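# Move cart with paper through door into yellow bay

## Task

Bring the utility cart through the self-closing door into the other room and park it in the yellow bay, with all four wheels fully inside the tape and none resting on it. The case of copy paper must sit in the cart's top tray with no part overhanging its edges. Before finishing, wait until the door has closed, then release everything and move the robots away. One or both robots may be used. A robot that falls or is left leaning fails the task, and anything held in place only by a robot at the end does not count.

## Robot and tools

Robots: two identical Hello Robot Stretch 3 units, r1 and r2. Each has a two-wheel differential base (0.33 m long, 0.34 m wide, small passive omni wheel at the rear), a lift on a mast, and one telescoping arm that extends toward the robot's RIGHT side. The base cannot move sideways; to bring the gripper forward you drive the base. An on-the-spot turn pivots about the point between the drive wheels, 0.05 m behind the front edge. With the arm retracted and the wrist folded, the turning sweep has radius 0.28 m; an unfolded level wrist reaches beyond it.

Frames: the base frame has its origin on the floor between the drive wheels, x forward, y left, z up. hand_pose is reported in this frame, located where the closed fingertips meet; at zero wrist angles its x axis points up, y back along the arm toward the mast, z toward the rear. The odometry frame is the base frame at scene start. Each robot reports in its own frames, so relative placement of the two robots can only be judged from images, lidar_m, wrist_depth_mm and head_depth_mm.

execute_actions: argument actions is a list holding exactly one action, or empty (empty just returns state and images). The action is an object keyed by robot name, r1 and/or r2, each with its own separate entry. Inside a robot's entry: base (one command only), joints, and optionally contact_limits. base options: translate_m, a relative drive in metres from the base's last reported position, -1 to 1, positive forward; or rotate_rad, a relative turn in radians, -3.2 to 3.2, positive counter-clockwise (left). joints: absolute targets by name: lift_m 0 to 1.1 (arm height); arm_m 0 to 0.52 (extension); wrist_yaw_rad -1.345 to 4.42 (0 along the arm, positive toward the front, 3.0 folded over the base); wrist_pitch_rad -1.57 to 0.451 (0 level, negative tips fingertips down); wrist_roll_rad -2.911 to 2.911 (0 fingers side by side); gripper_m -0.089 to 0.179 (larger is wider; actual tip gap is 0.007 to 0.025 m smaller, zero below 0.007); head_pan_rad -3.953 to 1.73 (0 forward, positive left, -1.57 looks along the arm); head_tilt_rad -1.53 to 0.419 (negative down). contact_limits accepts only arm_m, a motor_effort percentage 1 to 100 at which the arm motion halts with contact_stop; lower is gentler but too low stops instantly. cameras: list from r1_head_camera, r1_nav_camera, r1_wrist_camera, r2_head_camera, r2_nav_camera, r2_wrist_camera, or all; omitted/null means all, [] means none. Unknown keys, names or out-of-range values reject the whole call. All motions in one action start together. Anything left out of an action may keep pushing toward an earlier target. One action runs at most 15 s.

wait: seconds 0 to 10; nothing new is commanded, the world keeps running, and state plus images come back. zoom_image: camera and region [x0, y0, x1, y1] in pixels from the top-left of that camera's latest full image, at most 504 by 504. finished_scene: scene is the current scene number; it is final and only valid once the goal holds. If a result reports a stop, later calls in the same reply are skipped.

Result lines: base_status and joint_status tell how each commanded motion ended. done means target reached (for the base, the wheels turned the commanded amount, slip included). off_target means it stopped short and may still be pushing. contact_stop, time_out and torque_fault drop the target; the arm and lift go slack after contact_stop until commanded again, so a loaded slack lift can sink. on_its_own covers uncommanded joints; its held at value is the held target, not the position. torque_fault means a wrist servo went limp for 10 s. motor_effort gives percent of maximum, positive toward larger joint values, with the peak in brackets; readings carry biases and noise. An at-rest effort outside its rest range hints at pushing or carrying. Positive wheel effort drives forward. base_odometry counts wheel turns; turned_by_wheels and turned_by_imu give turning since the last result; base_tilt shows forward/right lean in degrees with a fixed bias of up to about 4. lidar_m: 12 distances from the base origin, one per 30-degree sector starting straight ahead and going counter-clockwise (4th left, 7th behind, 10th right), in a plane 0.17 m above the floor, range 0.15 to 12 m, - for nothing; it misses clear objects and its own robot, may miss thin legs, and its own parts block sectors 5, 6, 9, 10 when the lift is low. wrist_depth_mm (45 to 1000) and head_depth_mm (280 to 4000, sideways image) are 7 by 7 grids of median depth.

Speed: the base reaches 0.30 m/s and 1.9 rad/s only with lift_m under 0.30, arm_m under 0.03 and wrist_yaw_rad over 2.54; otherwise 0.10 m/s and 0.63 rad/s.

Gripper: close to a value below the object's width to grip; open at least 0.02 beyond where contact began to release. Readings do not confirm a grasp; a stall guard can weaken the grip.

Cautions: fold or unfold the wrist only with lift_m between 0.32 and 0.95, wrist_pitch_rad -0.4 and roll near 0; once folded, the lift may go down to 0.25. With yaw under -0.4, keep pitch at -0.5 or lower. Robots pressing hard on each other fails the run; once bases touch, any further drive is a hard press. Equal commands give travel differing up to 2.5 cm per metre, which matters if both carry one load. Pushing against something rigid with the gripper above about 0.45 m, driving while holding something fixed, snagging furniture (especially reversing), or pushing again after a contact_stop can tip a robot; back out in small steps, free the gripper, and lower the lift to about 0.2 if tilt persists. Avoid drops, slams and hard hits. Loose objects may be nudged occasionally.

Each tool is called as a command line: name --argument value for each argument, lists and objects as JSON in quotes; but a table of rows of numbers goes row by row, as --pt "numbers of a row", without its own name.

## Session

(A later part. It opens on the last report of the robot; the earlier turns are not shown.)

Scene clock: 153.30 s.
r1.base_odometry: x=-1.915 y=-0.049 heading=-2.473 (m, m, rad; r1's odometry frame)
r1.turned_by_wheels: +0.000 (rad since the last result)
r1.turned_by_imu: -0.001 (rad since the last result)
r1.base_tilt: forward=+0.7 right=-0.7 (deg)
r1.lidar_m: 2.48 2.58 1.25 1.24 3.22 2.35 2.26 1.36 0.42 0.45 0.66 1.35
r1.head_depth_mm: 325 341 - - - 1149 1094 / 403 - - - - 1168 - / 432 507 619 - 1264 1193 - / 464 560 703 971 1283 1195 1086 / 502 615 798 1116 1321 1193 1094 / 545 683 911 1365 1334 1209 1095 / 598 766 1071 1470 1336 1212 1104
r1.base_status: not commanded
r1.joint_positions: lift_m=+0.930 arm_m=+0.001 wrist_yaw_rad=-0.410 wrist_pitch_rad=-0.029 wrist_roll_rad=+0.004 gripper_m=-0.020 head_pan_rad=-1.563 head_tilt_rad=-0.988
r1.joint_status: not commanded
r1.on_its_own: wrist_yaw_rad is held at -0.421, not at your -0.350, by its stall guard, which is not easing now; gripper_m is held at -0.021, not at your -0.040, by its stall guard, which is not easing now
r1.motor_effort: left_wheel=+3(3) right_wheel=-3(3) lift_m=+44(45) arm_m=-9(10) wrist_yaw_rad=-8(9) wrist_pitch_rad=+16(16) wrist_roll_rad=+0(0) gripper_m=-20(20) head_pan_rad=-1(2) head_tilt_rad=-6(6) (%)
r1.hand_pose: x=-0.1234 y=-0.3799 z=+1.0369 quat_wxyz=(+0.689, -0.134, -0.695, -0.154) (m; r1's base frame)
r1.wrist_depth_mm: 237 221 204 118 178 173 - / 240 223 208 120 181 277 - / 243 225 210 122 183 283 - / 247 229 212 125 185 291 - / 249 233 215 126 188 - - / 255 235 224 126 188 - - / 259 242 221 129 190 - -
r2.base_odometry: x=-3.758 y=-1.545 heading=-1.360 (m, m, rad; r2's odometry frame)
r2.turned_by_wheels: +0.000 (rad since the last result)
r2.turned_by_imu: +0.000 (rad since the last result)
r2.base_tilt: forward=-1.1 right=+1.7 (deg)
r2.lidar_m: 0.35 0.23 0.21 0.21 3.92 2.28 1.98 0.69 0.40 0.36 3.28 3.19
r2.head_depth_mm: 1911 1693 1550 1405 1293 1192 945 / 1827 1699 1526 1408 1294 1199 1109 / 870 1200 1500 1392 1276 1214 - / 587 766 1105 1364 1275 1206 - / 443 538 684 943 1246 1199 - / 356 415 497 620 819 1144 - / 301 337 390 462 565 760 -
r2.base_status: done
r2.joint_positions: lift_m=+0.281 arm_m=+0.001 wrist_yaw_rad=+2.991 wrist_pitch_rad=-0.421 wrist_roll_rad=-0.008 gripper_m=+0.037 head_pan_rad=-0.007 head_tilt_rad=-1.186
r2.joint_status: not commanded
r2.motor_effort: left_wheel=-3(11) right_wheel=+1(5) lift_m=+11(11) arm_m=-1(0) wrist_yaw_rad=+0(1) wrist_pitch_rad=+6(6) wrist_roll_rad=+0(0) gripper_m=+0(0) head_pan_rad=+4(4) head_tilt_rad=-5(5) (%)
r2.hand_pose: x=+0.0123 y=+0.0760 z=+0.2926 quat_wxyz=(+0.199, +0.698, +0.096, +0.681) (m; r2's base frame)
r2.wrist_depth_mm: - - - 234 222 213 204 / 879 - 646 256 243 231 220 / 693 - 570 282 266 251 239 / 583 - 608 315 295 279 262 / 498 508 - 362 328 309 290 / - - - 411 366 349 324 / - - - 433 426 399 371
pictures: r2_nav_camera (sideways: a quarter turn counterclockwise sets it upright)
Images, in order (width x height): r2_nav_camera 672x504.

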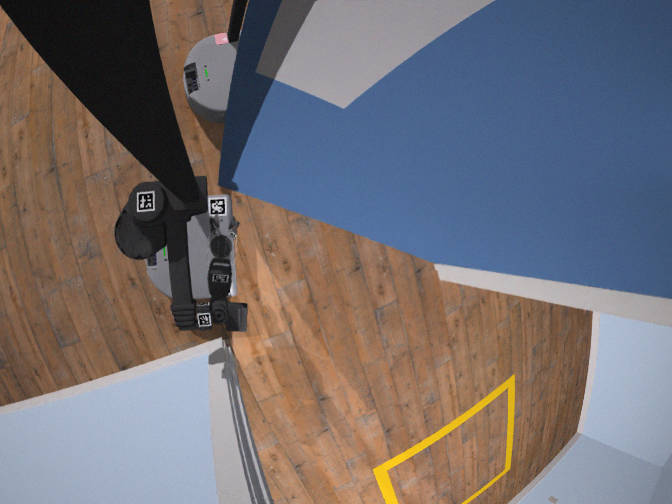

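execute_actions --actions '[{"r1":{"joints":{"gripper_m":0.1}},"r2":{"base":{"translate_m":0.05}}}]' --cameras '[]'

execute_actions --actions '[{"r1":{"joints":{"lift_m":0.8,"wrist_pitch_rad":-1.0}}}]' --cameras '[]'

execute_actions --actions '[{"r1":{"base":{"translate_m":-0.7},"joints":{"wrist_yaw_rad":1.57,"lift_m":0.5}}}]' --cameras '[]'

execute_actions --actions '[{"r1":{"joints":{"wrist_yaw_rad":3.0,"wrist_pitch_rad":-0.4,"lift_m":0.34,"head_pan_rad":0,"head_tilt_rad":-0.6}},"r2":{"base":{"translate_m":0.15},"joints":{"lift_m":0.32}}}]' --cameras '[]'

execute_actions --actions '[{"r1":{"joints":{"lift_m":0.28}},"r2":{"base":{"rotate_rad":0.6}}}]' --cameras '[]'

execute_actions --actions '[{"r1":{"base":{"rotate_rad":1.3}},"r2":{"base":{"translate_m":0.5}}}]' --cameras '["r1_nav_camera","r2_nav_camera"]'

Scene clock: 167.97 s.
r1.base_odometry: x=-1.915 y=-0.049 heading=-2.473 (m, m, rad; r1's odometry frame)
r1.turned_by_wheels: +0.000 (rad since the last result)
r1.turned_by_imu: -0.001 (rad since the last result)
r1.base_tilt: forward=+0.7 right=-0.7 (deg)
r1.lidar_m: 2.48 2.57 1.26 1.24 3.20 2.35 2.26 1.36 0.44 0.46 0.68 1.36
r1.head_depth_mm: 374 365 - - - 1148 1089 / 412 - - - - 1165 - / 445 530 636 - 1275 1187 - / 478 576 723 992 1302 1196 1090 / 515 630 813 1140 1330 1198 1095 / 558 696 926 1390 1334 1210 1100 / 609 779 1077 1468 1339 1213 1101
r1.base_status: not commanded
r1.joint_positions: lift_m=+0.930 arm_m=+0.000 wrist_yaw_rad=-0.418 wrist_pitch_rad=-0.025 wrist_roll_rad=+0.004 gripper_m=+0.100 head_pan_rad=-1.563 head_tilt_rad=-0.988
r1.joint_status: all done
r1.on_its_own: wrist_yaw_rad is held at -0.421, not at your -0.350, by its stall guard, which is not easing now
r1.motor_effort: left_wheel=+2(3) right_wheel=+0(3) lift_m=+44(44) arm_m=-6(9) wrist_yaw_rad=-2(9) wrist_pitch_rad=+13(16) wrist_roll_rad=+0(0) gripper_m=-1(78) head_pan_rad=-1(3) head_tilt_rad=-5(6) (%)
r1.hand_pose: x=-0.1251 y=-0.3790 z=+1.0380 quat_wxyz=(+0.689, -0.138, -0.695, -0.155) (m; r1's base frame)
r1.wrist_depth_mm: 247 232 218 135 192 961 - / 249 236 220 133 195 997 - / 254 239 224 138 197 - - / 258 242 225 139 199 - - / 261 247 226 142 202 - - / 265 254 228 145 208 - - / 270 251 234 147 210 - -
r2.base_odometry: x=-3.747 y=-1.594 heading=-1.360 (m, m, rad; r2's odometry frame)
r2.turned_by_wheels: +0.000 (rad since the last result)
r2.turned_by_imu: +0.001 (rad since the last result)
r2.base_tilt: forward=-1.0 right=+1.7 (deg)
r2.lidar_m: 0.31 0.19 0.18 0.18 4.01 2.33 2.03 0.67 0.38 0.37 3.26 3.15
r2.head_depth_mm: 1900 1700 1544 1412 1292 1202 922 / 1793 1677 1525 1409 1287 1195 1099 / 780 1114 1500 1389 1280 1220 - / 516 677 973 1349 1280 1205 - / 385 468 596 816 1223 1199 - / 314 358 428 531 699 928 - / - 301 334 394 479 610 -
r2.base_status: done
r2.joint_positions: lift_m=+0.281 arm_m=+0.001 wrist_yaw_rad=+2.991 wrist_pitch_rad=-0.421 wrist_roll_rad=-0.008 gripper_m=+0.037 head_pan_rad=-0.006 head_tilt_rad=-1.187
r2.joint_status: not commanded
r2.motor_effort: left_wheel=-3(12) right_wheel=+1(7) lift_m=+12(12) arm_m=-1(1) wrist_yaw_rad=+0(0) wrist_pitch_rad=+6(6) wrist_roll_rad=+0(0) gripper_m=+0(0) head_pan_rad=+3(2) head_tilt_rad=-6(5) (%)
r2.hand_pose: x=+0.0123 y=+0.0760 z=+0.2926 quat_wxyz=(+0.199, +0.698, +0.096, +0.681) (m; r2's base frame)
r2.wrist_depth_mm: - - 214 205 196 188 180 / 877 - 236 225 213 204 194 / 689 - 261 248 233 223 212 / 589 - 294 273 258 244 233 / 501 508 - 312 287 271 257 / - - - 356 324 309 287 / - - - 410 393 353 328
pictures: none
No camera images: the call's "cameras" was empty. Leave "cameras" out to get every camera's image.

Scene clock: 169.97 s.
r1.base_odometry: x=-1.915 y=-0.049 heading=-2.473 (m, m, rad; r1's odometry frame)
r1.turned_by_wheels: +0.000 (rad since the last result)
r1.turned_by_imu: -0.001 (rad since the last result)
r1.base_tilt: forward=+0.7 right=-0.7 (deg)
r1.lidar_m: 2.47 2.57 1.25 1.24 3.21 2.35 2.27 1.36 0.44 0.46 0.68 1.35
r1.head_depth_mm: 374 405 545 677 - 1143 1088 / 416 491 594 728 - - - / 445 530 654 829 - - - / 478 576 726 978 1297 1188 1090 / 514 632 813 1146 1329 1199 1094 / 557 697 926 1390 1341 1203 1101 / 610 779 1077 1468 1340 1212 1099
r1.base_status: not commanded
r1.joint_positions: lift_m=+0.800 arm_m=+0.000 wrist_yaw_rad=-0.418 wrist_pitch_rad=-1.006 wrist_roll_rad=+0.004 gripper_m=+0.100 head_pan_rad=-1.563 head_tilt_rad=-0.988
r1.joint_status: all done
r1.on_its_own: wrist_yaw_rad is held at -0.421, not at your -0.350, by its stall guard, which is not easing now
r1.motor_effort: left_wheel=+2(2) right_wheel=+0(0) lift_m=+25(41) arm_m=-6(6) wrist_yaw_rad=-2(2) wrist_pitch_rad=+3(13) wrist_roll_rad=+0(0) gripper_m=+0(0) head_pan_rad=-3(2) head_tilt_rad=-5(5) (%)
r1.hand_pose: x=-0.0690 y=-0.2521 z=+0.7097 quat_wxyz=(+0.534, +0.204, -0.678, -0.463) (m; r1's base frame)
r1.wrist_depth_mm: 362 316 280 252 229 - - / 463 396 339 299 269 - - / 652 527 434 368 353 - - / 940 778 584 470 823 - - / 885 884 901 676 918 960 956 / 821 822 838 850 862 881 889 / 770 779 783 799 807 821 841
r2.base_odometry: x=-3.747 y=-1.594 heading=-1.360 (m, m, rad; r2's odometry frame)
r2.turned_by_wheels: +0.000 (rad since the last result)
r2.turned_by_imu: +0.000 (rad since the last result)
r2.base_tilt: forward=-1.2 right=+1.7 (deg)
r2.lidar_m: 0.31 0.19 0.18 0.18 4.00 2.34 2.03 0.67 0.37 0.37 3.25 3.12
r2.head_depth_mm: 1918 1698 1557 1405 1296 1194 921 / 1794 1692 1526 1399 1283 1200 1097 / 784 1110 1487 1378 1282 1217 - / 517 678 974 1351 1274 1201 - / 385 469 595 814 1226 1209 - / 314 358 427 532 699 928 - / - 301 334 393 480 610 -
r2.base_status: not commanded
r2.joint_positions: lift_m=+0.281 arm_m=+0.001 wrist_yaw_rad=+2.991 wrist_pitch_rad=-0.421 wrist_roll_rad=-0.008 gripper_m=+0.037 head_pan_rad=-0.006 head_tilt_rad=-1.187
r2.joint_status: not commanded
r2.motor_effort: left_wheel=-3(3) right_wheel=+1(1) lift_m=+11(11) arm_m=+0(1) wrist_yaw_rad=+0(1) wrist_pitch_rad=+6(6) wrist_roll_rad=+0(0) gripper_m=+0(0) head_pan_rad=+3(3) head_tilt_rad=-5(5) (%)
r2.hand_pose: x=+0.0123 y=+0.0760 z=+0.2926 quat_wxyz=(+0.199, +0.698, +0.096, +0.681) (m; r2's base frame)
r2.wrist_depth_mm: - - 214 205 195 187 180 / 876 - 235 224 213 203 196 / 694 - 261 246 234 222 213 / 589 - 292 275 259 245 232 / 501 511 - 314 290 272 257 / - - - 356 322 310 288 / - - - 407 390 355 327
pictures: none
No camera images: the call's "cameras" was empty. Leave "cameras" out to get every camera's image.

Scene clock: 178.03 s.
r1.base_odometry: x=-1.366 y=+0.385 heading=-2.473 (m, m, rad; r1's odometry frame)
r1.turned_by_wheels: +0.000 (rad since the last result)
r1.turned_by_imu: -0.004 (rad since the last result)
r1.base_tilt: forward=+0.6 right=-0.7 (deg)
r1.lidar_m: 3.16 1.68 1.50 4.79 2.23 1.62 1.57 1.36 1.00 0.96 0.61 0.61
r1.head_depth_mm: 900 1078 1351 1454 1302 1180 1082 / 897 1077 1349 1458 1302 - - / 894 1077 1338 1465 1328 - - / 891 1071 1333 1478 1316 1223 1089 / 890 1067 1324 1484 1288 1201 1094 / 887 1050 1595 1264 1206 1206 1095 / 914 1974 1699 893 1193 1209 1101
r1.base_status: done
r1.joint_positions: lift_m=+0.500 arm_m=+0.000 wrist_yaw_rad=+1.567 wrist_pitch_rad=-1.007 wrist_roll_rad=+0.004 gripper_m=+0.100 head_pan_rad=-1.563 head_tilt_rad=-0.988
r1.joint_status: all done
r1.motor_effort: left_wheel=+1(3) right_wheel=+1(4) lift_m=+25(25) arm_m=-5(6) wrist_yaw_rad=+3(3) wrist_pitch_rad=+3(4) wrist_roll_rad=+0(0) gripper_m=+1(0) head_pan_rad=-4(3) head_tilt_rad=-5(5) (%)
r1.hand_pose: x=+0.0953 y=-0.1460 z=+0.4096 quat_wxyz=(+0.679, +0.679, -0.199, +0.194) (m; r1's base frame)
r1.wrist_depth_mm: 833 844 865 895 909 903 910 / 748 765 775 795 821 792 432 / 681 692 708 717 737 551 536 / 625 633 652 654 671 515 499 / 574 590 602 606 622 509 466 / 536 550 547 558 569 560 488 / 507 - 516 524 522 535 545
r2.base_odometry: x=-3.747 y=-1.594 heading=-1.360 (m, m, rad; r2's odometry frame)
r2.turned_by_wheels: +0.000 (rad since the last result)
r2.turned_by_imu: +0.001 (rad since the last result)
r2.base_tilt: forward=-1.2 right=+1.7 (deg)
r2.lidar_m: 0.31 0.19 0.18 0.18 3.99 0.74 2.02 0.67 0.38 0.37 3.25 3.13
r2.head_depth_mm: 1895 1702 1536 1411 1292 1190 923 / 1800 1677 1524 1393 1285 1191 1098 / 784 1116 1492 1382 1280 1215 - / 516 676 975 1350 1275 1203 - / 386 469 596 814 1223 1206 - / 313 358 428 531 698 932 - / - 301 334 393 480 611 -
r2.base_status: not commanded
r2.joint_positions: lift_m=+0.281 arm_m=+0.001 wrist_yaw_rad=+2.991 wrist_pitch_rad=-0.421 wrist_roll_rad=-0.008 gripper_m=+0.037 head_pan_rad=-0.006 head_tilt_rad=-1.187
r2.joint_status: not commanded
r2.motor_effort: left_wheel=-3(3) right_wheel=+1(1) lift_m=+11(11) arm_m=-1(1) wrist_yaw_rad=+0(0) wrist_pitch_rad=+6(6) wrist_roll_rad=+0(0) gripper_m=+0(0) head_pan_rad=+3(4) head_tilt_rad=-5(5) (%)
r2.hand_pose: x=+0.0123 y=+0.0760 z=+0.2926 quat_wxyz=(+0.199, +0.698, +0.096, +0.681) (m; r2's base frame)
r2.wrist_depth_mm: - - 214 205 196 187 180 / 876 - 237 224 213 203 195 / 692 - 261 246 233 223 212 / 586 - 294 275 259 245 233 / 495 514 - 317 288 272 257 / - - - 354 325 308 288 / - - - 409 392 355 327
pictures: none
No camera images: the call's "cameras" was empty. Leave "cameras" out to get every camera's image.

Scene clock: 180.63 s.
r1.base_odometry: x=-1.366 y=+0.385 heading=-2.473 (m, m, rad; r1's odometry frame)
r1.turned_by_wheels: +0.000 (rad since the last result)
r1.turned_by_imu: -0.001 (rad since the last result)
r1.base_tilt: forward=+0.7 right=-0.7 (deg)
r1.lidar_m: 3.16 1.69 1.51 4.79 2.23 1.62 1.57 1.37 0.99 0.96 0.86 0.61
r1.head_depth_mm: 2601 2718 2600 2063 1657 1367 1127 / 2659 2998 2759 2087 1656 1379 1179 / 2674 2990 2809 2109 1685 1388 1186 / 2662 2967 2852 2107 1686 1392 1192 / 2670 2980 2929 2142 1688 1403 1207 / 2639 2952 2930 2159 1709 1418 1207 / 2650 2937 3003 2190 1725 1425 1215
r1.base_status: not commanded
r1.joint_positions: lift_m=+0.340 arm_m=+0.000 wrist_yaw_rad=+2.997 wrist_pitch_rad=-0.421 wrist_roll_rad=+0.004 gripper_m=+0.100 head_pan_rad=-0.007 head_tilt_rad=-0.606
r1.joint_status: all done
r1.motor_effort: left_wheel=+1(1) right_wheel=+0(0) lift_m=+25(25) arm_m=-5(5) wrist_yaw_rad=+2(3) wrist_pitch_rad=+11(12) wrist_roll_rad=+0(0) gripper_m=+0(0) head_pan_rad=+3(37) head_tilt_rad=+4(29) (%)
r1.hand_pose: x=+0.0110 y=+0.0763 z=+0.3524 quat_wxyz=(+0.198, +0.701, +0.097, +0.678) (m; r1's base frame)
r1.wrist_depth_mm: - - - - - - - / - - - - - - - / - - - - - - - / 823 868 963 - - - - / 665 692 744 782 820 865 932 / 552 589 609 630 670 693 730 / 483 490 523 535 534 580 598
r2.base_odometry: x=-3.716 y=-1.741 heading=-1.360 (m, m, rad; r2's odometry frame)
r2.turned_by_wheels: +0.000 (rad since the last result)
r2.turned_by_imu: +0.000 (rad since the last result)
r2.base_tilt: forward=-1.2 right=+1.8 (deg)
r2.lidar_m: 0.28 0.19 0.18 0.18 0.23 0.86 2.17 0.60 0.42 3.22 3.23 0.82
r2.head_depth_mm: 1895 1717 1548 1415 1295 1199 1114 / 774 1647 1534 1394 1281 1204 1105 / 590 858 1337 1392 1282 1204 - / 425 553 787 1324 1271 1209 - / 332 405 519 722 1168 1200 - / 292 321 387 490 666 958 - / - - 313 372 463 616 -
r2.base_status: done
r2.joint_positions: lift_m=+0.319 arm_m=+0.001 wrist_yaw_rad=+2.991 wrist_pitch_rad=-0.421 wrist_roll_rad=-0.008 gripper_m=+0.037 head_pan_rad=-0.006 head_tilt_rad=-1.187
r2.joint_status: all done
r2.motor_effort: left_wheel=+2(24) right_wheel=+1(5) lift_m=+35(37) arm_m=-1(1) wrist_yaw_rad=-1(1) wrist_pitch_rad=+6(6) wrist_roll_rad=+0(0) gripper_m=+0(1) head_pan_rad=+4(3) head_tilt_rad=-4(5) (%)
r2.hand_pose: x=+0.0123 y=+0.0760 z=+0.3315 quat_wxyz=(+0.199, +0.698, +0.096, +0.681) (m; r2's base frame)
r2.wrist_depth_mm: - - 220 205 193 182 173 / 877 - 241 224 209 197 186 / 738 - 266 248 229 215 201 / 625 - 297 272 253 235 220 / 544 421 - 315 280 260 242 / 481 493 - 354 312 291 266 / - - - 401 379 332 300
pictures: none
No camera images: the call's "cameras" was empty. Leave "cameras" out to get every camera's image.

Scene clock: 182.77 s.
r1.base_odometry: x=-1.366 y=+0.385 heading=-2.473 (m, m, rad; r1's odometry frame)
r1.turned_by_wheels: +0.000 (rad since the last result)
r1.turned_by_imu: -0.001 (rad since the last result)
r1.base_tilt: forward=+0.7 right=-0.7 (deg)
r1.lidar_m: 3.15 1.68 1.50 4.80 2.23 1.62 1.57 1.37 1.00 0.96 0.72 0.61
r1.head_depth_mm: 2634 2748 2609 2069 1646 1367 1169 / 2668 3006 2793 2069 1658 1384 1181 / 2665 2980 2798 2109 1679 1387 1187 / 2667 2986 2834 2124 1682 1389 1200 / 2662 2989 2905 2143 1691 1404 1200 / 2644 2955 2935 2156 1711 1419 1211 / 2644 2938 2996 2189 1723 1430 1214
r1.base_status: not commanded
r1.joint_positions: lift_m=+0.280 arm_m=+0.000 wrist_yaw_rad=+2.997 wrist_pitch_rad=-0.420 wrist_roll_rad=+0.004 gripper_m=+0.100 head_pan_rad=-0.007 head_tilt_rad=-0.606
r1.joint_status: all done
r1.motor_effort: left_wheel=+1(1) right_wheel=+0(1) lift_m=+25(26) arm_m=-5(5) wrist_yaw_rad=+3(2) wrist_pitch_rad=+11(11) wrist_roll_rad=+0(0) gripper_m=+0(0) head_pan_rad=+3(3) head_tilt_rad=+3(4) (%)
r1.hand_pose: x=+0.0110 y=+0.0764 z=+0.2925 quat_wxyz=(+0.198, +0.701, +0.097, +0.678) (m; r1's base frame)
r1.wrist_depth_mm: - - - - - - - / - - - - - - - / 978 988 - - - - - / 727 749 845 897 963 - - / 581 601 651 675 711 766 807 / 484 511 528 552 580 597 626 / - - - 464 469 503 514
r2.base_odometry: x=-3.716 y=-1.741 heading=-0.760 (m, m, rad; r2's odometry frame)
r2.turned_by_wheels: +0.600 (rad since the last result)
r2.turned_by_imu: +0.590 (rad since the last result)
r2.base_tilt: forward=-1.2 right=+1.7 (deg)
r2.lidar_m: 0.15 - 0.15 0.18 2.41 2.17 0.53 0.42 3.21 3.24 0.75 0.21
r2.head_depth_mm: - - 403 1105 1294 1199 1120 / - - 341 655 1291 1198 1112 / - - 307 467 1251 1216 - / - - - 365 850 1205 - / - - - 329 558 1189 - / - - - 294 416 968 - / - - - - 345 695 -
r2.base_status: done
r2.joint_positions: lift_m=+0.319 arm_m=+0.001 wrist_yaw_rad=+2.991 wrist_pitch_rad=-0.421 wrist_roll_rad=-0.008 gripper_m=+0.037 head_pan_rad=-0.006 head_tilt_rad=-1.187
r2.joint_status: not commanded
r2.motor_effort: left_wheel=-3(13) right_wheel=+1(4) lift_m=+35(35) arm_m=-1(0) wrist_yaw_rad=+1(0) wrist_pitch_rad=+6(6) wrist_roll_rad=+0(0) gripper_m=+0(0) head_pan_rad=+3(4) head_tilt_rad=-5(4) (%)
r2.hand_pose: x=+0.0123 y=+0.0760 z=+0.3315 quat_wxyz=(+0.199, +0.698, +0.096, +0.681) (m; r2's base frame)
r2.wrist_depth_mm: 826 - 290 215 172 143 123 / 666 - 319 233 182 150 128 / 705 - 354 251 195 158 134 / 644 - 426 278 207 167 140 / 550 548 - 326 216 177 147 / 483 499 - 332 226 188 154 / - - - 349 278 200 163
pictures: none
No camera images: the call's "cameras" was empty. Leave "cameras" out to get every camera's image.

Scene clock: 189.07 s.
r1.base_odometry: x=-1.366 y=+0.385 heading=-1.173 (m, m, rad; r1's odometry frame)
r1.turned_by_wheels: +1.300 (rad since the last result)
r1.turned_by_imu: +1.295 (rad since the last result)
r1.base_tilt: forward=+0.7 right=-0.7 (deg)
r1.lidar_m: 1.74 3.22 1.83 1.57 1.56 1.12 0.96 0.96 1.40 0.99 0.98 1.50
r1.head_depth_mm: - 1602 1765 1857 1648 1368 1175 / - 3475 2140 2003 1662 1388 1182 / - - 2820 2102 1665 1385 1183 / - - 2861 2131 1682 1400 1198 / - - 2911 2133 1702 1403 1199 / - - 2973 2172 1720 1414 1207 / 3884 - 2972 2170 1725 1434 1210
r1.base_status: done
r1.joint_positions: lift_m=+0.280 arm_m=+0.000 wrist_yaw_rad=+2.997 wrist_pitch_rad=-0.420 wrist_roll_rad=+0.004 gripper_m=+0.100 head_pan_rad=-0.007 head_tilt_rad=-0.606
r1.joint_status: not commanded
r1.motor_effort: left_wheel=+0(4) right_wheel=+2(12) lift_m=+25(25) arm_m=-5(5) wrist_yaw_rad=+2(2) wrist_pitch_rad=+11(11) wrist_roll_rad=+0(0) gripper_m=+0(0) head_pan_rad=+4(3) head_tilt_rad=+4(4) (%)
r1.hand_pose: x=+0.0110 y=+0.0764 z=+0.2925 quat_wxyz=(+0.198, +0.701, +0.097, +0.678) (m; r1's base frame)
r1.wrist_depth_mm: - - - - - - - / - - - - - - - / 966 - - - - - - / 718 747 837 878 955 - - / 585 599 654 680 720 767 812 / 480 514 525 547 586 602 635 / - - - 466 468 505 516
r2.base_odometry: x=-3.353 y=-2.085 heading=-0.760 (m, m, rad; r2's odometry frame)
r2.turned_by_wheels: +0.000 (rad since the last result)
r2.turned_by_imu: -0.003 (rad since the last result)
r2.base_tilt: forward=-1.1 right=+1.7 (deg)
r2.lidar_m: - - 0.15 0.29 1.14 1.14 0.90 0.92 3.39 0.20 0.15 -
r2.head_depth_mm: - - - - - 1166 1115 / - - - - - 1154 1108 / - - - - - - - / - - - - - 497 - / - - - - - 513 - / - - - - - 1149 - / - - - - - 1156 -
r2.base_status: done
r2.joint_positions: lift_m=+0.319 arm_m=+0.001 wrist_yaw_rad=+2.994 wrist_pitch_rad=-0.421 wrist_roll_rad=-0.008 gripper_m=+0.037 head_pan_rad=-0.004 head_tilt_rad=-1.199
r2.joint_status: not commanded
r2.motor_effort: left_wheel=+0(27) right_wheel=+8(17) lift_m=+34(35) arm_m=-1(1) wrist_yaw_rad=-2(10) wrist_pitch_rad=+6(6) wrist_roll_rad=+0(0) gripper_m=+0(4) head_pan_rad=+3(4) head_tilt_rad=-1(5) (%)
r2.hand_pose: x=+0.0118 y=+0.0761 z=+0.3315 quat_wxyz=(+0.198, +0.698, +0.097, +0.682) (m; r2's base frame)
r2.wrist_depth_mm: - - - 400 152 94 68 / 966 - - 394 150 93 68 / 766 - 879 388 150 93 67 / 649 - 727 379 148 92 67 / 548 561 - 478 136 92 67 / 481 498 - 367 125 91 67 / - - - 275 159 91 67
pictures: r1_nav_camera (sideways: a quarter turn counterclockwise sets it upright), r2_nav_camera (sideways: a quarter turn counterclockwise sets it upright)
Images, in order (width x height): r1_nav_camera 672x504, r2_nav_camera 672x504.

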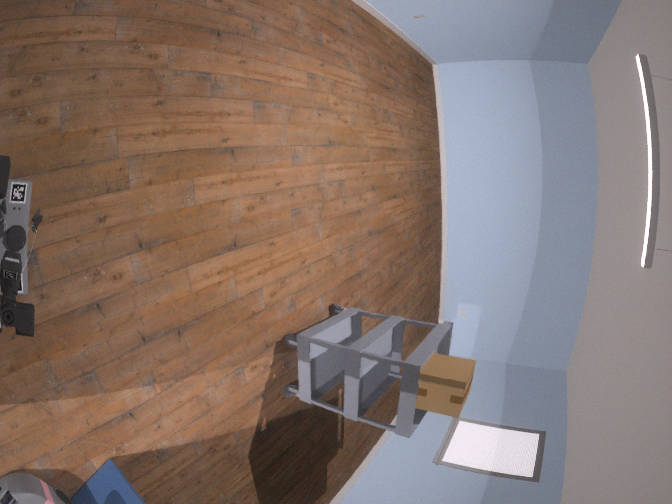

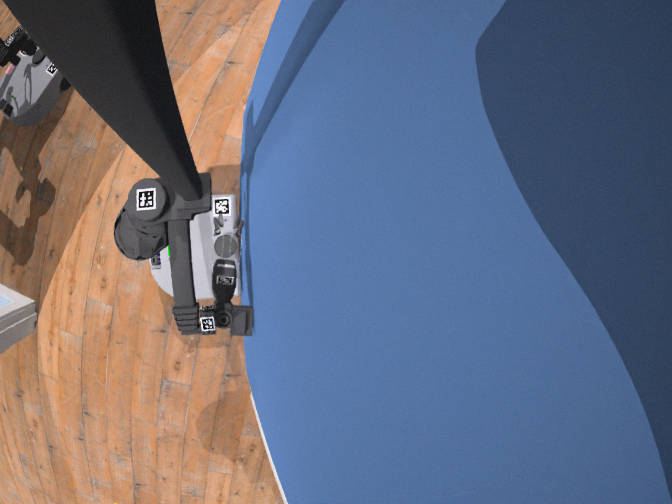

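execute_actions --actions '[{"r1":{"base":{"translate_m":1},"joints":{"head_pan_rad":-2.3}},"r2":{"base":{"translate_m":0.3},"joints":{"head_pan_rad":1.2}}}]' --cameras '["r1_nav_camera"]'

Scene clock: 198.37 s.
r1.base_odometry: x=-0.978 y=-0.537 heading=-1.173 (m, m, rad; r1's odometry frame)
r1.turned_by_wheels: +0.000 (rad since the last result)
r1.turned_by_imu: +0.001 (rad since the last result)
r1.base_tilt: forward=+0.7 right=-0.7 (deg)
r1.lidar_m: 3.85 3.76 2.15 1.84 1.84 2.11 1.91 1.90 1.52 2.91 0.65 0.68
r1.head_depth_mm: - - 2768 2067 1652 1370 1172 / - - 2770 2070 1649 1371 1178 / - 3720 2573 2006 1671 1395 1187 / 1655 1830 1872 1898 1693 1404 1192 / 1455 1601 1746 1949 1703 1414 1197 / 1382 1502 1641 1802 1712 1418 1207 / 1278 1377 1556 2123 1726 1438 1216
r1.base_status: done
r1.joint_positions: lift_m=+0.280 arm_m=+0.000 wrist_yaw_rad=+2.998 wrist_pitch_rad=-0.420 wrist_roll_rad=+0.004 gripper_m=+0.100 head_pan_rad=-2.293 head_tilt_rad=-0.606
r1.joint_status: all done
r1.motor_effort: left_wheel=+0(4) right_wheel=+2(9) lift_m=+25(25) arm_m=-5(5) wrist_yaw_rad=+2(2) wrist_pitch_rad=+11(11) wrist_roll_rad=+0(0) gripper_m=+0(0) head_pan_rad=-4(37) head_tilt_rad=+3(3) (%)
r1.hand_pose: x=+0.0109 y=+0.0764 z=+0.2925 quat_wxyz=(+0.197, +0.701, +0.097, +0.678) (m; r1's base frame)
r1.wrist_depth_mm: - - - - - - - / - - - - - - - / 957 - - - - - - / 732 746 825 884 959 - - / 584 602 654 661 710 756 808 / 480 519 531 545 585 602 633 / - - - 467 472 504 521
r2.base_odometry: x=-3.136 y=-2.292 heading=-0.761 (m, m, rad; r2's odometry frame)
r2.turned_by_wheels: -0.001 (rad since the last result)
r2.turned_by_imu: -0.358 (rad since the last result)
r2.base_tilt: forward=-1.1 right=+1.7 (deg)
r2.lidar_m: - - 0.15 1.61 1.70 2.99 2.28 1.13 3.62 0.19 0.15 -
r2.head_depth_mm: - - - - - - - / - - - - - - - / - - 306 329 349 383 432 / 364 408 494 622 844 921 - / 1827 1642 1502 1371 1275 - - / 1814 1624 1480 1355 1277 - - / 1801 1610 1464 1354 - - 1072
r2.base_status: done
r2.joint_positions: lift_m=+0.320 arm_m=+0.000 wrist_yaw_rad=+2.989 wrist_pitch_rad=-0.417 wrist_roll_rad=-0.008 gripper_m=+0.037 head_pan_rad=+1.203 head_tilt_rad=-1.193
r2.joint_status: all done
r2.on_its_own: right_wheel is at rest, and its effort (+19) is outside its rest range (-18 to +18)
r2.motor_effort: left_wheel=+0(39) right_wheel=+19(35) lift_m=+28(34) arm_m=+1(0) wrist_yaw_rad=+1(17) wrist_pitch_rad=+5(6) wrist_roll_rad=+0(0) gripper_m=+0(0) head_pan_rad=-2(48) head_tilt_rad=-3(3) (%)
r2.hand_pose: x=+0.0130 y=+0.0764 z=+0.3325 quat_wxyz=(+0.199, +0.698, +0.094, +0.682) (m; r2's base frame)
r2.wrist_depth_mm: - - - - 269 140 95 / 962 - - - 255 136 93 / 771 - 895 912 242 133 92 / 645 - 729 721 232 129 90 / 544 563 - 615 202 126 88 / 481 506 - 538 178 123 87 / - - - 444 229 120 85
pictures: r1_nav_camera (sideways: a quarter turn counterclockwise sets it upright)
Images, in order (width x height): r1_nav_camera 672x504.

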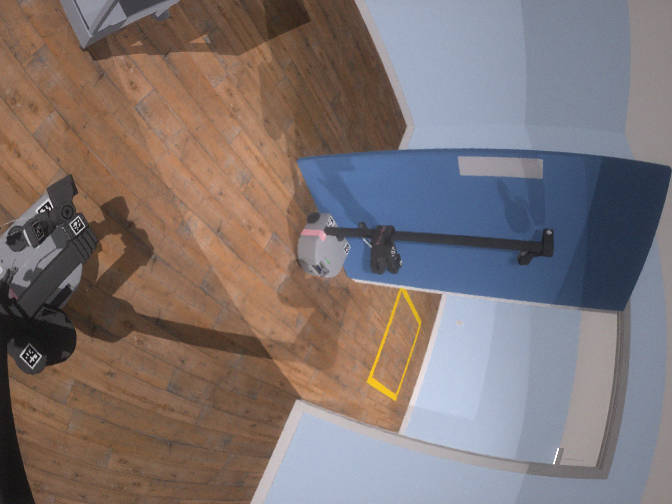

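execute_actions --actions '[{"r1":{"base":{"rotate_rad":1.17}},"r2":{"base":{"translate_m":-0.005}}}]' --cameras '[]'

execute_actions --actions '[{"r1":{"base":{"translate_m":-0.34}}}]' --cameras '[]'

execute_actions --actions '[{"r1":{"base":{"rotate_rad":-0.89},"joints":{"lift_m":0.4,"arm_m":0.42,"head_pan_rad":-0.9,"head_tilt_rad":-0.8}}}]' --cameras '[]'

execute_actions --actions '[{"r1":{"joints":{"wrist_yaw_rad":1.45,"wrist_pitch_rad":0,"wrist_roll_rad":1.57,"gripper_m":0.16}}}]' --cameras '["r1_head_camera","r1_wrist_camera"]'

Scene clock: 216.87 s.
r1.base_odometry: x=-0.978 y=-0.537 heading=-0.003 (m, m, rad; r1's odometry frame)
r1.turned_by_wheels: +1.170 (rad since the last result)
r1.turned_by_imu: +1.166 (rad since the last result)
r1.base_tilt: forward=+0.6 right=-0.8 (deg)
r1.lidar_m: 2.01 1.84 1.85 2.10 1.90 1.70 1.50 2.89 0.65 0.75 3.86 3.14
r1.head_depth_mm: 2374 2659 2734 2068 1646 1372 1174 / 2418 2660 2792 2075 1658 1380 1181 / 2420 2702 2809 2105 1683 1384 1185 / 2480 2762 2712 1963 1505 1397 1192 / 2515 2825 1089 1265 1116 1219 1203 / 2556 2761 1038 783 1031 1249 1209 / 2600 894 895 887 1102 1328 1214
r1.base_status: done
r1.joint_positions: lift_m=+0.280 arm_m=+0.000 wrist_yaw_rad=+2.998 wrist_pitch_rad=-0.420 wrist_roll_rad=+0.004 gripper_m=+0.100 head_pan_rad=-2.293 head_tilt_rad=-0.605
r1.joint_status: not commanded
r1.motor_effort: left_wheel=+0(4) right_wheel=+2(10) lift_m=+26(26) arm_m=-5(6) wrist_yaw_rad=+2(2) wrist_pitch_rad=+11(11) wrist_roll_rad=+0(0) gripper_m=-1(1) head_pan_rad=-4(3) head_tilt_rad=+3(3) (%)
r1.hand_pose: x=+0.0109 y=+0.0764 z=+0.2925 quat_wxyz=(+0.197, +0.701, +0.097, +0.678) (m; r1's base frame)
r1.wrist_depth_mm: - - - - - - - / - - - - - - - / 963 - - - - - - / 723 738 832 869 950 - - / 584 604 649 681 712 764 820 / 482 518 531 551 576 597 625 / - - - 467 465 506 524
r2.base_odometry: x=-3.140 y=-2.288 heading=-0.761 (m, m, rad; r2's odometry frame)
r2.turned_by_wheels: +0.000 (rad since the last result)
r2.turned_by_imu: +0.000 (rad since the last result)
r2.base_tilt: forward=-1.1 right=+1.6 (deg)
r2.lidar_m: - - 0.15 1.61 1.62 2.99 2.30 1.13 3.59 0.19 0.15 -
r2.head_depth_mm: - - - - - - - / - - - - - - - / - - - 316 340 376 421 / 339 379 439 558 772 892 - / 1808 1617 1494 1365 1273 - - / 1810 1631 1492 1369 1279 - - / 1807 1618 1480 1352 - - 1079
r2.base_status: done
r2.joint_positions: lift_m=+0.320 arm_m=+0.000 wrist_yaw_rad=+2.989 wrist_pitch_rad=-0.417 wrist_roll_rad=-0.008 gripper_m=+0.037 head_pan_rad=+1.203 head_tilt_rad=-1.193
r2.joint_status: not commanded
r2.motor_effort: left_wheel=+1(8) right_wheel=+3(17) lift_m=+29(29) arm_m=+0(0) wrist_yaw_rad=+1(2) wrist_pitch_rad=+5(5) wrist_roll_rad=+0(0) gripper_m=+0(0) head_pan_rad=-1(2) head_tilt_rad=-2(3) (%)
r2.hand_pose: x=+0.0128 y=+0.0764 z=+0.3325 quat_wxyz=(+0.199, +0.698, +0.094, +0.682) (m; r2's base frame)
r2.wrist_depth_mm: - - - - 250 134 91 / 972 - - - 238 130 90 / 776 - 884 911 229 127 88 / 648 - 714 707 218 124 87 / 552 562 - 615 192 121 85 / 481 500 - 515 170 119 84 / - - - 447 218 116 83
pictures: none
No camera images: the call's "cameras" was empty. Leave "cameras" out to get every camera's image.

Scene clock: 219.80 s.
r1.base_odometry: x=-1.318 y=-0.536 heading=-0.003 (m, m, rad; r1's odometry frame)
r1.turned_by_wheels: +0.000 (rad since the last result)
r1.turned_by_imu: -0.002 (rad since the last result)
r1.base_tilt: forward=+0.7 right=-0.7 (deg)
r1.lidar_m: 2.31 2.10 2.11 1.87 1.81 1.23 1.16 2.63 0.76 0.58 0.92 3.62
r1.head_depth_mm: 2148 2401 2590 2048 1644 1371 1170 / 2181 2434 2644 2086 1659 1383 1181 / 2215 2454 2695 2107 1682 1385 1185 / 2264 2509 2721 2118 1683 1399 1190 / 2297 2549 2708 2141 1691 1410 1203 / 2327 2594 2794 2156 1604 1310 1205 / 2344 2637 2823 964 1100 1199 1094
r1.base_status: done
r1.joint_positions: lift_m=+0.280 arm_m=+0.000 wrist_yaw_rad=+2.998 wrist_pitch_rad=-0.420 wrist_roll_rad=+0.004 gripper_m=+0.100 head_pan_rad=-2.293 head_tilt_rad=-0.605
r1.joint_status: not commanded
r1.motor_effort: left_wheel=+0(6) right_wheel=+2(5) lift_m=+25(25) arm_m=-6(6) wrist_yaw_rad=+2(2) wrist_pitch_rad=+11(11) wrist_roll_rad=+0(0) gripper_m=+0(0) head_pan_rad=-2(1) head_tilt_rad=+3(3) (%)
r1.hand_pose: x=+0.0109 y=+0.0764 z=+0.2925 quat_wxyz=(+0.197, +0.701, +0.097, +0.678) (m; r1's base frame)
r1.wrist_depth_mm: - - - - - - - / - - - - - - - / 961 - - - - - - / 729 756 835 894 945 - - / 581 604 643 674 719 753 818 / 482 513 523 544 581 608 634 / - - - 464 472 507 524
r2.base_odometry: x=-3.140 y=-2.288 heading=-0.761 (m, m, rad; r2's odometry frame)
r2.turned_by_wheels: +0.000 (rad since the last result)
r2.turned_by_imu: +0.000 (rad since the last result)
r2.base_tilt: forward=-1.0 right=+1.7 (deg)
r2.lidar_m: - - 0.15 1.61 1.28 2.99 2.30 1.13 3.61 0.19 0.15 -
r2.head_depth_mm: - - - - - - - / - - - - - - - / - - - 316 340 376 420 / 338 380 439 558 773 888 - / 1805 1621 1491 1376 1275 - - / 1835 1626 1483 1350 1282 - - / 1799 1621 1475 1346 - - 1070
r2.base_status: not commanded
r2.joint_positions: lift_m=+0.320 arm_m=+0.000 wrist_yaw_rad=+2.989 wrist_pitch_rad=-0.417 wrist_roll_rad=-0.008 gripper_m=+0.037 head_pan_rad=+1.203 head_tilt_rad=-1.193
r2.joint_status: not commanded
r2.motor_effort: left_wheel=+1(1) right_wheel=+3(3) lift_m=+29(29) arm_m=+0(0) wrist_yaw_rad=+2(2) wrist_pitch_rad=+5(5) wrist_roll_rad=+0(0) gripper_m=+0(0) head_pan_rad=-3(2) head_tilt_rad=-3(3) (%)
r2.hand_pose: x=+0.0128 y=+0.0764 z=+0.3325 quat_wxyz=(+0.199, +0.698, +0.094, +0.682) (m; r2's base frame)
r2.wrist_depth_mm: 944 - - - 250 134 91 / 894 - - - 239 131 90 / 760 - 899 888 228 127 88 / 651 - 727 715 219 124 87 / 551 560 - 619 191 121 85 / 481 501 - 524 170 119 84 / - - - 443 218 117 83
pictures: none
No camera images: the call's "cameras" was empty. Leave "cameras" out to get every camera's image.

Scene clock: 224.10 s.
r1.base_odometry: x=-1.318 y=-0.536 heading=-0.893 (m, m, rad; r1's odometry frame)
r1.turned_by_wheels: -0.890 (rad since the last result)
r1.turned_by_imu: -0.892 (rad since the last result)
r1.base_tilt: forward=+0.7 right=-0.7 (deg)
r1.lidar_m: 4.06 2.98 2.18 2.10 2.18 1.77 1.71 1.23 1.16 2.63 0.66 0.58
r1.head_depth_mm: 2380 2517 2043 1687 1430 1244 1100 / 2527 2603 2065 1689 1442 1259 1108 / 2711 952 1075 1405 1408 1260 1115 / 2913 968 893 1122 1351 1271 1119 / 784 885 776 1102 1147 1255 1124 / 735 809 821 829 1308 1286 1128 / 721 850 832 1144 1454 1290 1137
r1.base_status: done
r1.joint_positions: lift_m=+0.400 arm_m=+0.420 wrist_yaw_rad=+2.998 wrist_pitch_rad=-0.420 wrist_roll_rad=+0.004 gripper_m=+0.100 head_pan_rad=-0.907 head_tilt_rad=-0.790
r1.joint_status: all done
r1.motor_effort: left_wheel=+2(7) right_wheel=-1(9) lift_m=+45(46) arm_m=+6(8) wrist_yaw_rad=+2(2) wrist_pitch_rad=+11(11) wrist_roll_rad=+0(0) gripper_m=+0(0) head_pan_rad=+4(37) head_tilt_rad=-4(21) (%)
r1.hand_pose: x=+0.0109 y=-0.3427 z=+0.4119 quat_wxyz=(+0.197, +0.701, +0.097, +0.678) (m; r1's base frame)
r1.wrist_depth_mm: - - - - - - - / - - - - - - - / - - - - - - - / 934 - - - - - - / 739 777 - 880 927 988 - / 630 - - 717 756 770 816 / 544 - - 600 604 657 666
r2.base_odometry: x=-3.140 y=-2.288 heading=-0.761 (m, m, rad; r2's odometry frame)
r2.turned_by_wheels: +0.000 (rad since the last result)
r2.turned_by_imu: +0.001 (rad since the last result)
r2.base_tilt: forward=-1.1 right=+1.7 (deg)
r2.lidar_m: - - 0.15 1.61 1.41 2.99 2.30 1.13 3.62 0.19 0.15 -
r2.head_depth_mm: - - - - - - - / - - - - - - - / - - - 316 340 375 420 / 338 380 438 559 772 893 - / 1793 1626 1500 1364 1281 - - / 1809 1630 1481 1361 1278 - - / 1792 1611 1453 1350 - - 1075
r2.base_status: not commanded
r2.joint_positions: lift_m=+0.320 arm_m=+0.000 wrist_yaw_rad=+2.989 wrist_pitch_rad=-0.417 wrist_roll_rad=-0.008 gripper_m=+0.037 head_pan_rad=+1.203 head_tilt_rad=-1.193
r2.joint_status: not commanded
r2.motor_effort: left_wheel=+1(1) right_wheel=+3(3) lift_m=+29(29) arm_m=+0(0) wrist_yaw_rad=+1(1) wrist_pitch_rad=+5(5) wrist_roll_rad=+0(0) gripper_m=+0(0) head_pan_rad=-2(1) head_tilt_rad=-2(3) (%)
r2.hand_pose: x=+0.0128 y=+0.0764 z=+0.3325 quat_wxyz=(+0.199, +0.698, +0.094, +0.682) (m; r2's base frame)
r2.wrist_depth_mm: 959 - - - 251 134 91 / 940 - - - 238 131 90 / 770 - 882 906 228 127 88 / 647 - 714 698 218 124 87 / 550 555 - 616 192 121 85 / 481 507 - 523 170 119 84 / - - - 438 219 116 83
pictures: none
No camera images: the call's "cameras" was empty. Leave "cameras" out to get every camera's image.

Scene clock: 225.90 s.
r1.base_odometry: x=-1.318 y=-0.536 heading=-0.893 (m, m, rad; r1's odometry frame)
r1.turned_by_wheels: +0.000 (rad since the last result)
r1.turned_by_imu: +0.000 (rad since the last result)
r1.base_tilt: forward=+0.7 right=-0.7 (deg)
r1.lidar_m: 4.06 2.98 2.18 2.11 2.18 1.76 1.71 1.23 1.16 2.63 0.66 0.58
r1.head_depth_mm: 2397 2503 2037 1678 1418 1246 1102 / 2520 2608 2054 1715 1443 1261 1109 / 2690 952 1080 1406 1409 1256 1116 / 2913 968 893 1124 1358 1267 1119 / 783 887 776 1098 1148 1245 1122 / 734 806 823 826 1306 1288 1134 / 721 851 829 1148 1455 1290 1134
r1.base_status: not commanded
r1.joint_positions: lift_m=+0.400 arm_m=+0.420 wrist_yaw_rad=+1.453 wrist_pitch_rad=-0.024 wrist_roll_rad=+1.569 gripper_m=+0.160 head_pan_rad=-0.907 head_tilt_rad=-0.790
r1.joint_status: all done
r1.motor_effort: left_wheel=+2(2) right_wheel=-1(1) lift_m=+44(45) arm_m=+6(6) wrist_yaw_rad=-3(5) wrist_pitch_rad=+13(14) wrist_roll_rad=+0(0) gripper_m=+1(85) head_pan_rad=+4(5) head_tilt_rad=-4(5) (%)
r1.hand_pose: x=+0.2324 y=-0.5945 z=+0.5078 quat_wxyz=(+0.009, +0.664, -0.747, -0.009) (m; r1's base frame)
r1.wrist_depth_mm: - - - - - - 657 / 372 372 573 - - 992 639 / 378 437 833 368 944 538 369 / 385 453 898 373 984 645 369 / 391 484 984 382 - 617 374 / - 596 - 392 997 556 379 / 407 557 - 398 - - 389
r2.base_odometry: x=-3.140 y=-2.288 heading=-0.761 (m, m, rad; r2's odometry frame)
r2.turned_by_wheels: +0.000 (rad since the last result)
r2.turned_by_imu: +0.000 (rad since the last result)
r2.base_tilt: forward=-1.0 right=+1.8 (deg)
r2.lidar_m: - - 0.15 1.60 1.40 2.98 2.30 1.13 3.58 0.19 0.15 -
r2.head_depth_mm: - - - - - - - / - - - - - - - / - - - 317 341 376 420 / 338 380 438 559 770 893 - / 1796 1623 1491 1376 1275 - - / 1832 1638 1481 1358 1278 - - / 1798 1614 1470 1356 - - 1077
r2.base_status: not commanded
r2.joint_positions: lift_m=+0.320 arm_m=+0.000 wrist_yaw_rad=+2.989 wrist_pitch_rad=-0.417 wrist_roll_rad=-0.008 gripper_m=+0.037 head_pan_rad=+1.203 head_tilt_rad=-1.193
r2.joint_status: not commanded
r2.motor_effort: left_wheel=+1(1) right_wheel=+3(4) lift_m=+28(28) arm_m=+1(0) wrist_yaw_rad=+1(1) wrist_pitch_rad=+5(5) wrist_roll_rad=+0(0) gripper_m=+0(0) head_pan_rad=-2(2) head_tilt_rad=-3(2) (%)
r2.hand_pose: x=+0.0128 y=+0.0764 z=+0.3325 quat_wxyz=(+0.199, +0.698, +0.094, +0.682) (m; r2's base frame)
r2.wrist_depth_mm: 968 - - - 249 134 92 / 928 - - - 239 130 90 / 774 - 899 896 228 127 88 / 648 - 735 715 219 124 87 / 547 564 - 619 191 121 85 / 482 503 - 527 170 118 84 / - - - 446 219 116 83
pictures: r1_head_camera (sideways: a quarter turn clockwise sets it upright), r1_wrist_camera
Images, in order (width x height): r1_head_camera 896x504, r1_wrist_camera 644x364.

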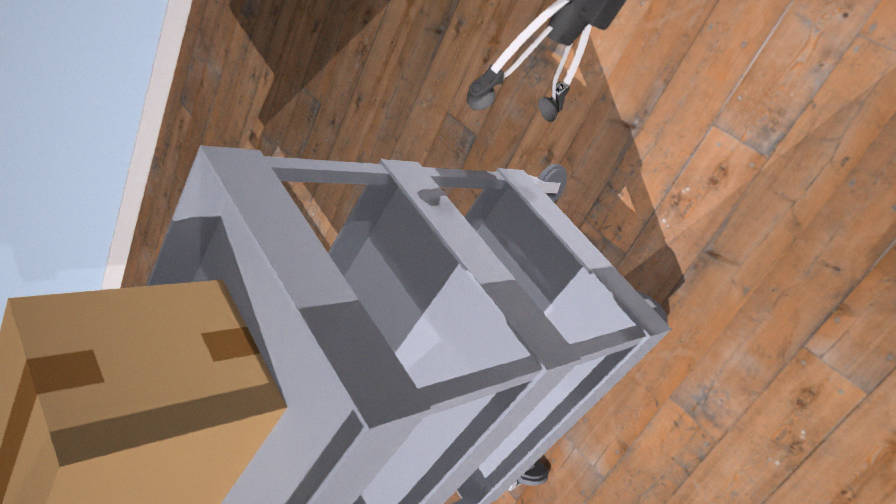

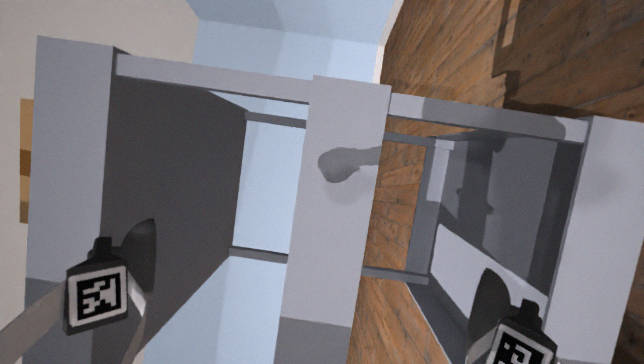

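execute_actions --actions '[{"r1":{"base":{"translate_m":0.25},"joints":{"arm_m":0.37,"lift_m":0.385}}}]' --cameras '[]'

execute_actions --actions '[{"r1":{"joints":{"gripper_m":0.03}}}]' --cameras '["r1_wrist_camera"]'

execute_actions --actions '[{"r1":{"base":{"translate_m":-0.25},"joints":{"arm_m":0.27}}}]' --cameras '["r1_head_camera","r1_wrist_camera"]'

Scene clock: 237.03 s.
r1.base_odometry: x=-1.161 y=-0.731 heading=-0.893 (m, m, rad; r1's odometry frame)
r1.turned_by_wheels: +0.000 (rad since the last result)
r1.turned_by_imu: -0.002 (rad since the last result)
r1.base_tilt: forward=+0.7 right=-0.7 (deg)
r1.lidar_m: 3.82 2.99 2.18 2.10 2.18 2.02 1.96 1.33 1.35 0.72 0.40 0.47
r1.head_depth_mm: 2366 2533 800 1047 1447 1246 1106 / 2441 876 790 1019 1215 1257 1107 / 655 713 778 653 919 1180 1114 / 627 640 740 661 879 1167 1117 / 640 685 789 700 996 1254 1126 / 694 801 821 1077 1380 1276 1130 / 3503 950 886 1633 1493 1288 1133
r1.base_status: done
r1.joint_positions: lift_m=+0.385 arm_m=+0.370 wrist_yaw_rad=+1.452 wrist_pitch_rad=-0.024 wrist_roll_rad=+1.570 gripper_m=+0.160 head_pan_rad=-0.907 head_tilt_rad=-0.790
r1.joint_status: all done
r1.motor_effort: left_wheel=+2(5) right_wheel=-2(3) lift_m=+25(41) arm_m=-6(6) wrist_yaw_rad=-2(2) wrist_pitch_rad=+13(13) wrist_roll_rad=+0(0) gripper_m=+0(1) head_pan_rad=+3(3) head_tilt_rad=-4(4) (%)
r1.hand_pose: x=+0.2324 y=-0.5455 z=+0.4936 quat_wxyz=(+0.009, +0.664, -0.748, -0.009) (m; r1's base frame)
r1.wrist_depth_mm: 307 424 635 125 124 986 642 / 315 441 128 127 126 690 417 / 326 453 130 129 128 642 420 / 334 478 133 131 131 622 403 / 343 512 135 133 133 592 398 / 334 - 137 136 136 535 386 / 367 - 140 138 - - 377
r2.base_odometry: x=-3.140 y=-2.288 heading=-0.761 (m, m, rad; r2's odometry frame)
r2.turned_by_wheels: +0.000 (rad since the last result)
r2.turned_by_imu: +0.001 (rad since the last result)
r2.base_tilt: forward=-1.1 right=+1.7 (deg)
r2.lidar_m: - - 0.15 1.61 1.71 2.99 2.30 1.13 3.60 0.19 0.15 -
r2.head_depth_mm: - - - - - - - / - - - - - - - / - - - 316 341 375 420 / 339 380 438 561 773 894 - / 1812 1620 1499 1374 1283 - - / 1820 1632 1481 1360 1284 - - / 1799 1622 1476 1351 - - 1071
r2.base_status: not commanded
r2.joint_positions: lift_m=+0.320 arm_m=+0.000 wrist_yaw_rad=+2.989 wrist_pitch_rad=-0.417 wrist_roll_rad=-0.008 gripper_m=+0.037 head_pan_rad=+1.203 head_tilt_rad=-1.193
r2.joint_status: not commanded
r2.motor_effort: left_wheel=+1(1) right_wheel=+3(4) lift_m=+28(29) arm_m=+0(0) wrist_yaw_rad=+1(1) wrist_pitch_rad=+5(5) wrist_roll_rad=+0(0) gripper_m=+0(0) head_pan_rad=-2(1) head_tilt_rad=-3(3) (%)
r2.hand_pose: x=+0.0128 y=+0.0764 z=+0.3325 quat_wxyz=(+0.199, +0.698, +0.094, +0.682) (m; r2's base frame)
r2.wrist_depth_mm: - - - - 250 133 91 / 961 - - - 239 130 90 / 784 - 889 885 228 127 88 / 655 - 726 714 219 124 87 / 551 560 - 626 192 121 85 / 480 502 - 521 170 119 84 / - - - 445 219 116 83
pictures: none
No camera images: the call's "cameras" was empty. Leave "cameras" out to get every camera's image.

Scene clock: 239.10 s.
r1.base_odometry: x=-1.161 y=-0.731 heading=-0.893 (m, m, rad; r1's odometry frame)
r1.turned_by_wheels: +0.000 (rad since the last result)
r1.turned_by_imu: +0.000 (rad since the last result)
r1.base_tilt: forward=+0.6 right=-0.7 (deg)
r1.lidar_m: 3.81 2.97 2.18 2.10 2.18 2.03 1.96 1.33 1.35 0.72 0.40 0.47
r1.head_depth_mm: 2372 2508 798 1037 1457 1238 1105 / 2431 878 791 999 1206 1249 1109 / 652 710 780 646 920 1178 1116 / 626 637 741 661 890 1166 1119 / 640 688 786 701 1002 1256 1124 / 695 802 819 1080 1387 1282 1133 / 3436 949 884 1247 1484 1288 1140
r1.base_status: not commanded
r1.joint_positions: lift_m=+0.385 arm_m=+0.370 wrist_yaw_rad=+1.450 wrist_pitch_rad=-0.021 wrist_roll_rad=+1.570 gripper_m=+0.031 head_pan_rad=-0.907 head_tilt_rad=-0.791
r1.joint_status: all done
r1.motor_effort: left_wheel=+6(13) right_wheel=-14(36) lift_m=+28(28) arm_m=-6(6) wrist_yaw_rad=+0(2) wrist_pitch_rad=+12(13) wrist_roll_rad=+0(0) gripper_m=-29(97) head_pan_rad=+3(4) head_tilt_rad=-4(4) (%)
r1.hand_pose: x=+0.2324 y=-0.5461 z=+0.4941 quat_wxyz=(+0.008, +0.663, -0.748, -0.008) (m; r1's base frame)
r1.wrist_depth_mm: 307 422 578 123 122 963 634 / 315 440 126 125 124 689 414 / 325 455 128 127 126 642 419 / 334 478 130 129 128 624 410 / 343 497 133 131 131 594 398 / 353 455 135 133 133 568 389 / 357 - 137 136 135 515 376
r2.base_odometry: x=-3.140 y=-2.288 heading=-0.761 (m, m, rad; r2's odometry frame)
r2.turned_by_wheels: +0.000 (rad since the last result)
r2.turned_by_imu: +0.000 (rad since the last result)
r2.base_tilt: forward=-1.2 right=+1.7 (deg)
r2.lidar_m: - - 0.15 1.60 1.71 2.98 2.29 1.13 3.60 0.19 0.15 -
r2.head_depth_mm: - - - - - - - / - - - - - - - / - - - 317 340 376 420 / 339 379 439 561 772 894 - / 1795 1610 1497 1367 1275 - - / 1819 1631 1487 1362 1276 - - / 1796 1625 1466 1340 - - 1073
r2.base_status: not commanded
r2.joint_positions: lift_m=+0.320 arm_m=+0.000 wrist_yaw_rad=+2.989 wrist_pitch_rad=-0.417 wrist_roll_rad=-0.008 gripper_m=+0.037 head_pan_rad=+1.203 head_tilt_rad=-1.193
r2.joint_status: not commanded
r2.motor_effort: left_wheel=+1(1) right_wheel=+3(3) lift_m=+28(29) arm_m=+0(0) wrist_yaw_rad=+2(1) wrist_pitch_rad=+5(5) wrist_roll_rad=+0(0) gripper_m=+0(0) head_pan_rad=-1(2) head_tilt_rad=-2(3) (%)
r2.hand_pose: x=+0.0128 y=+0.0764 z=+0.3325 quat_wxyz=(+0.199, +0.698, +0.094, +0.682) (m; r2's base frame)
r2.wrist_depth_mm: - - - - 249 134 92 / 967 - - - 238 130 90 / 762 - 891 899 228 127 88 / 654 - 720 714 219 124 87 / 548 562 - 614 192 121 85 / 484 497 - 524 170 119 84 / - - - 443 218 116 83
pictures: r1_wrist_camera
Images, in order (width x height): r1_wrist_camera 644x364.

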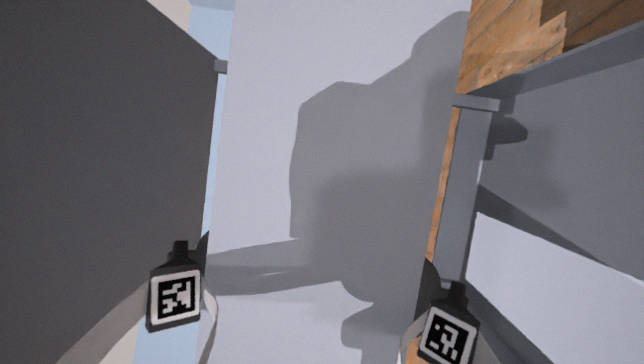

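Scene clock: 242.80 s.
r1.base_odometry: x=-1.318 y=-0.536 heading=-0.892 (m, m, rad; r1's odometry frame)
r1.turned_by_wheels: +0.000 (rad since the last result)
r1.turned_by_imu: -0.001 (rad since the last result)
r1.base_tilt: forward=+0.7 right=-0.7 (deg)
r1.lidar_m: 4.06 2.98 2.17 2.10 2.18 1.77 1.71 1.23 1.16 0.60 0.38 0.36
r1.head_depth_mm: 2390 2507 742 851 1372 1203 1105 / 2463 2416 775 687 957 1208 1113 / 616 651 750 647 937 1160 1114 / 624 608 711 662 890 1002 1120 / 635 588 726 667 601 1173 1127 / 683 754 817 688 1335 1280 1133 / 3519 949 853 1636 1488 1285 1135
r1.base_status: done
r1.joint_positions: lift_m=+0.385 arm_m=+0.270 wrist_yaw_rad=+1.500 wrist_pitch_rad=-0.026 wrist_roll_rad=+1.569 gripper_m=+0.051 head_pan_rad=-0.907 head_tilt_rad=-0.791
r1.joint_status: all done
r1.on_its_own: wrist_yaw_rad is held at +1.499, not at your +1.450, by its stall guard, which is not easing now; gripper_m is held at +0.050, not at your +0.030, by its stall guard, which is still easing
r1.motor_effort: left_wheel=+5(20) right_wheel=-11(71) lift_m=+28(28) arm_m=-1(13) wrist_yaw_rad=+0(25) wrist_pitch_rad=+14(14) wrist_roll_rad=+0(1) gripper_m=-19(29) head_pan_rad=+4(3) head_tilt_rad=-4(4) (%)
r1.hand_pose: x=+0.2335 y=-0.4332 z=+0.4931 quat_wxyz=(+0.010, +0.681, -0.732, -0.009) (m; r1's base frame)
r1.wrist_depth_mm: 307 425 100 98 96 530 442 / 316 443 105 103 101 582 431 / 326 461 112 109 107 611 419 / 334 478 119 116 114 617 405 / 345 490 126 124 123 594 393 / 356 - 135 132 131 532 384 / - - 146 143 141 461 376
r2.base_odometry: x=-3.140 y=-2.288 heading=-0.761 (m, m, rad; r2's odometry frame)
r2.turned_by_wheels: +0.000 (rad since the last result)
r2.turned_by_imu: +0.001 (rad since the last result)
r2.base_tilt: forward=-1.1 right=+1.7 (deg)
r2.lidar_m: - - 0.15 1.31 1.40 2.98 2.30 1.13 3.60 0.19 0.15 -
r2.head_depth_mm: - - - - - - - / - - - - - - - / - - - 316 340 376 421 / 339 380 438 559 773 893 - / 1804 1624 1488 1374 1272 - - / 1815 1629 1479 1350 1286 - - / 1776 1623 1476 1358 - - 1078
r2.base_status: not commanded
r2.joint_positions: lift_m=+0.320 arm_m=+0.000 wrist_yaw_rad=+2.989 wrist_pitch_rad=-0.417 wrist_roll_rad=-0.008 gripper_m=+0.037 head_pan_rad=+1.203 head_tilt_rad=-1.193
r2.joint_status: not commanded
r2.motor_effort: left_wheel=+1(1) right_wheel=+3(3) lift_m=+29(29) arm_m=+0(0) wrist_yaw_rad=+1(1) wrist_pitch_rad=+5(5) wrist_roll_rad=+0(0) gripper_m=+0(0) head_pan_rad=-2(2) head_tilt_rad=-3(3) (%)
r2.hand_pose: x=+0.0128 y=+0.0764 z=+0.3325 quat_wxyz=(+0.199, +0.698, +0.094, +0.682) (m; r2's base frame)
r2.wrist_depth_mm: 978 - - - 250 133 92 / 940 - - - 239 130 90 / 772 - 886 884 228 127 88 / 646 - 720 711 219 124 87 / 547 561 - 618 192 121 85 / 481 502 - 525 171 118 84 / - - - 442 219 116 83
pictures: r1_head_camera (sideways: a quarter turn clockwise sets it upright), r1_wrist_camera
Images, in order (width x height): r1_head_camera 896x504, r1_wrist_camera 644x364.

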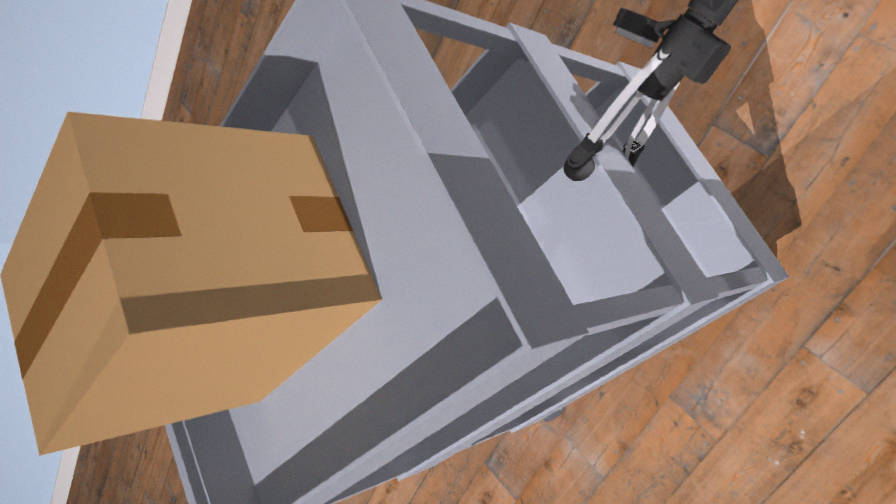

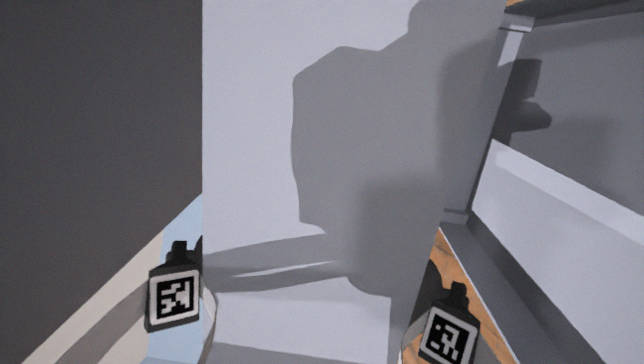

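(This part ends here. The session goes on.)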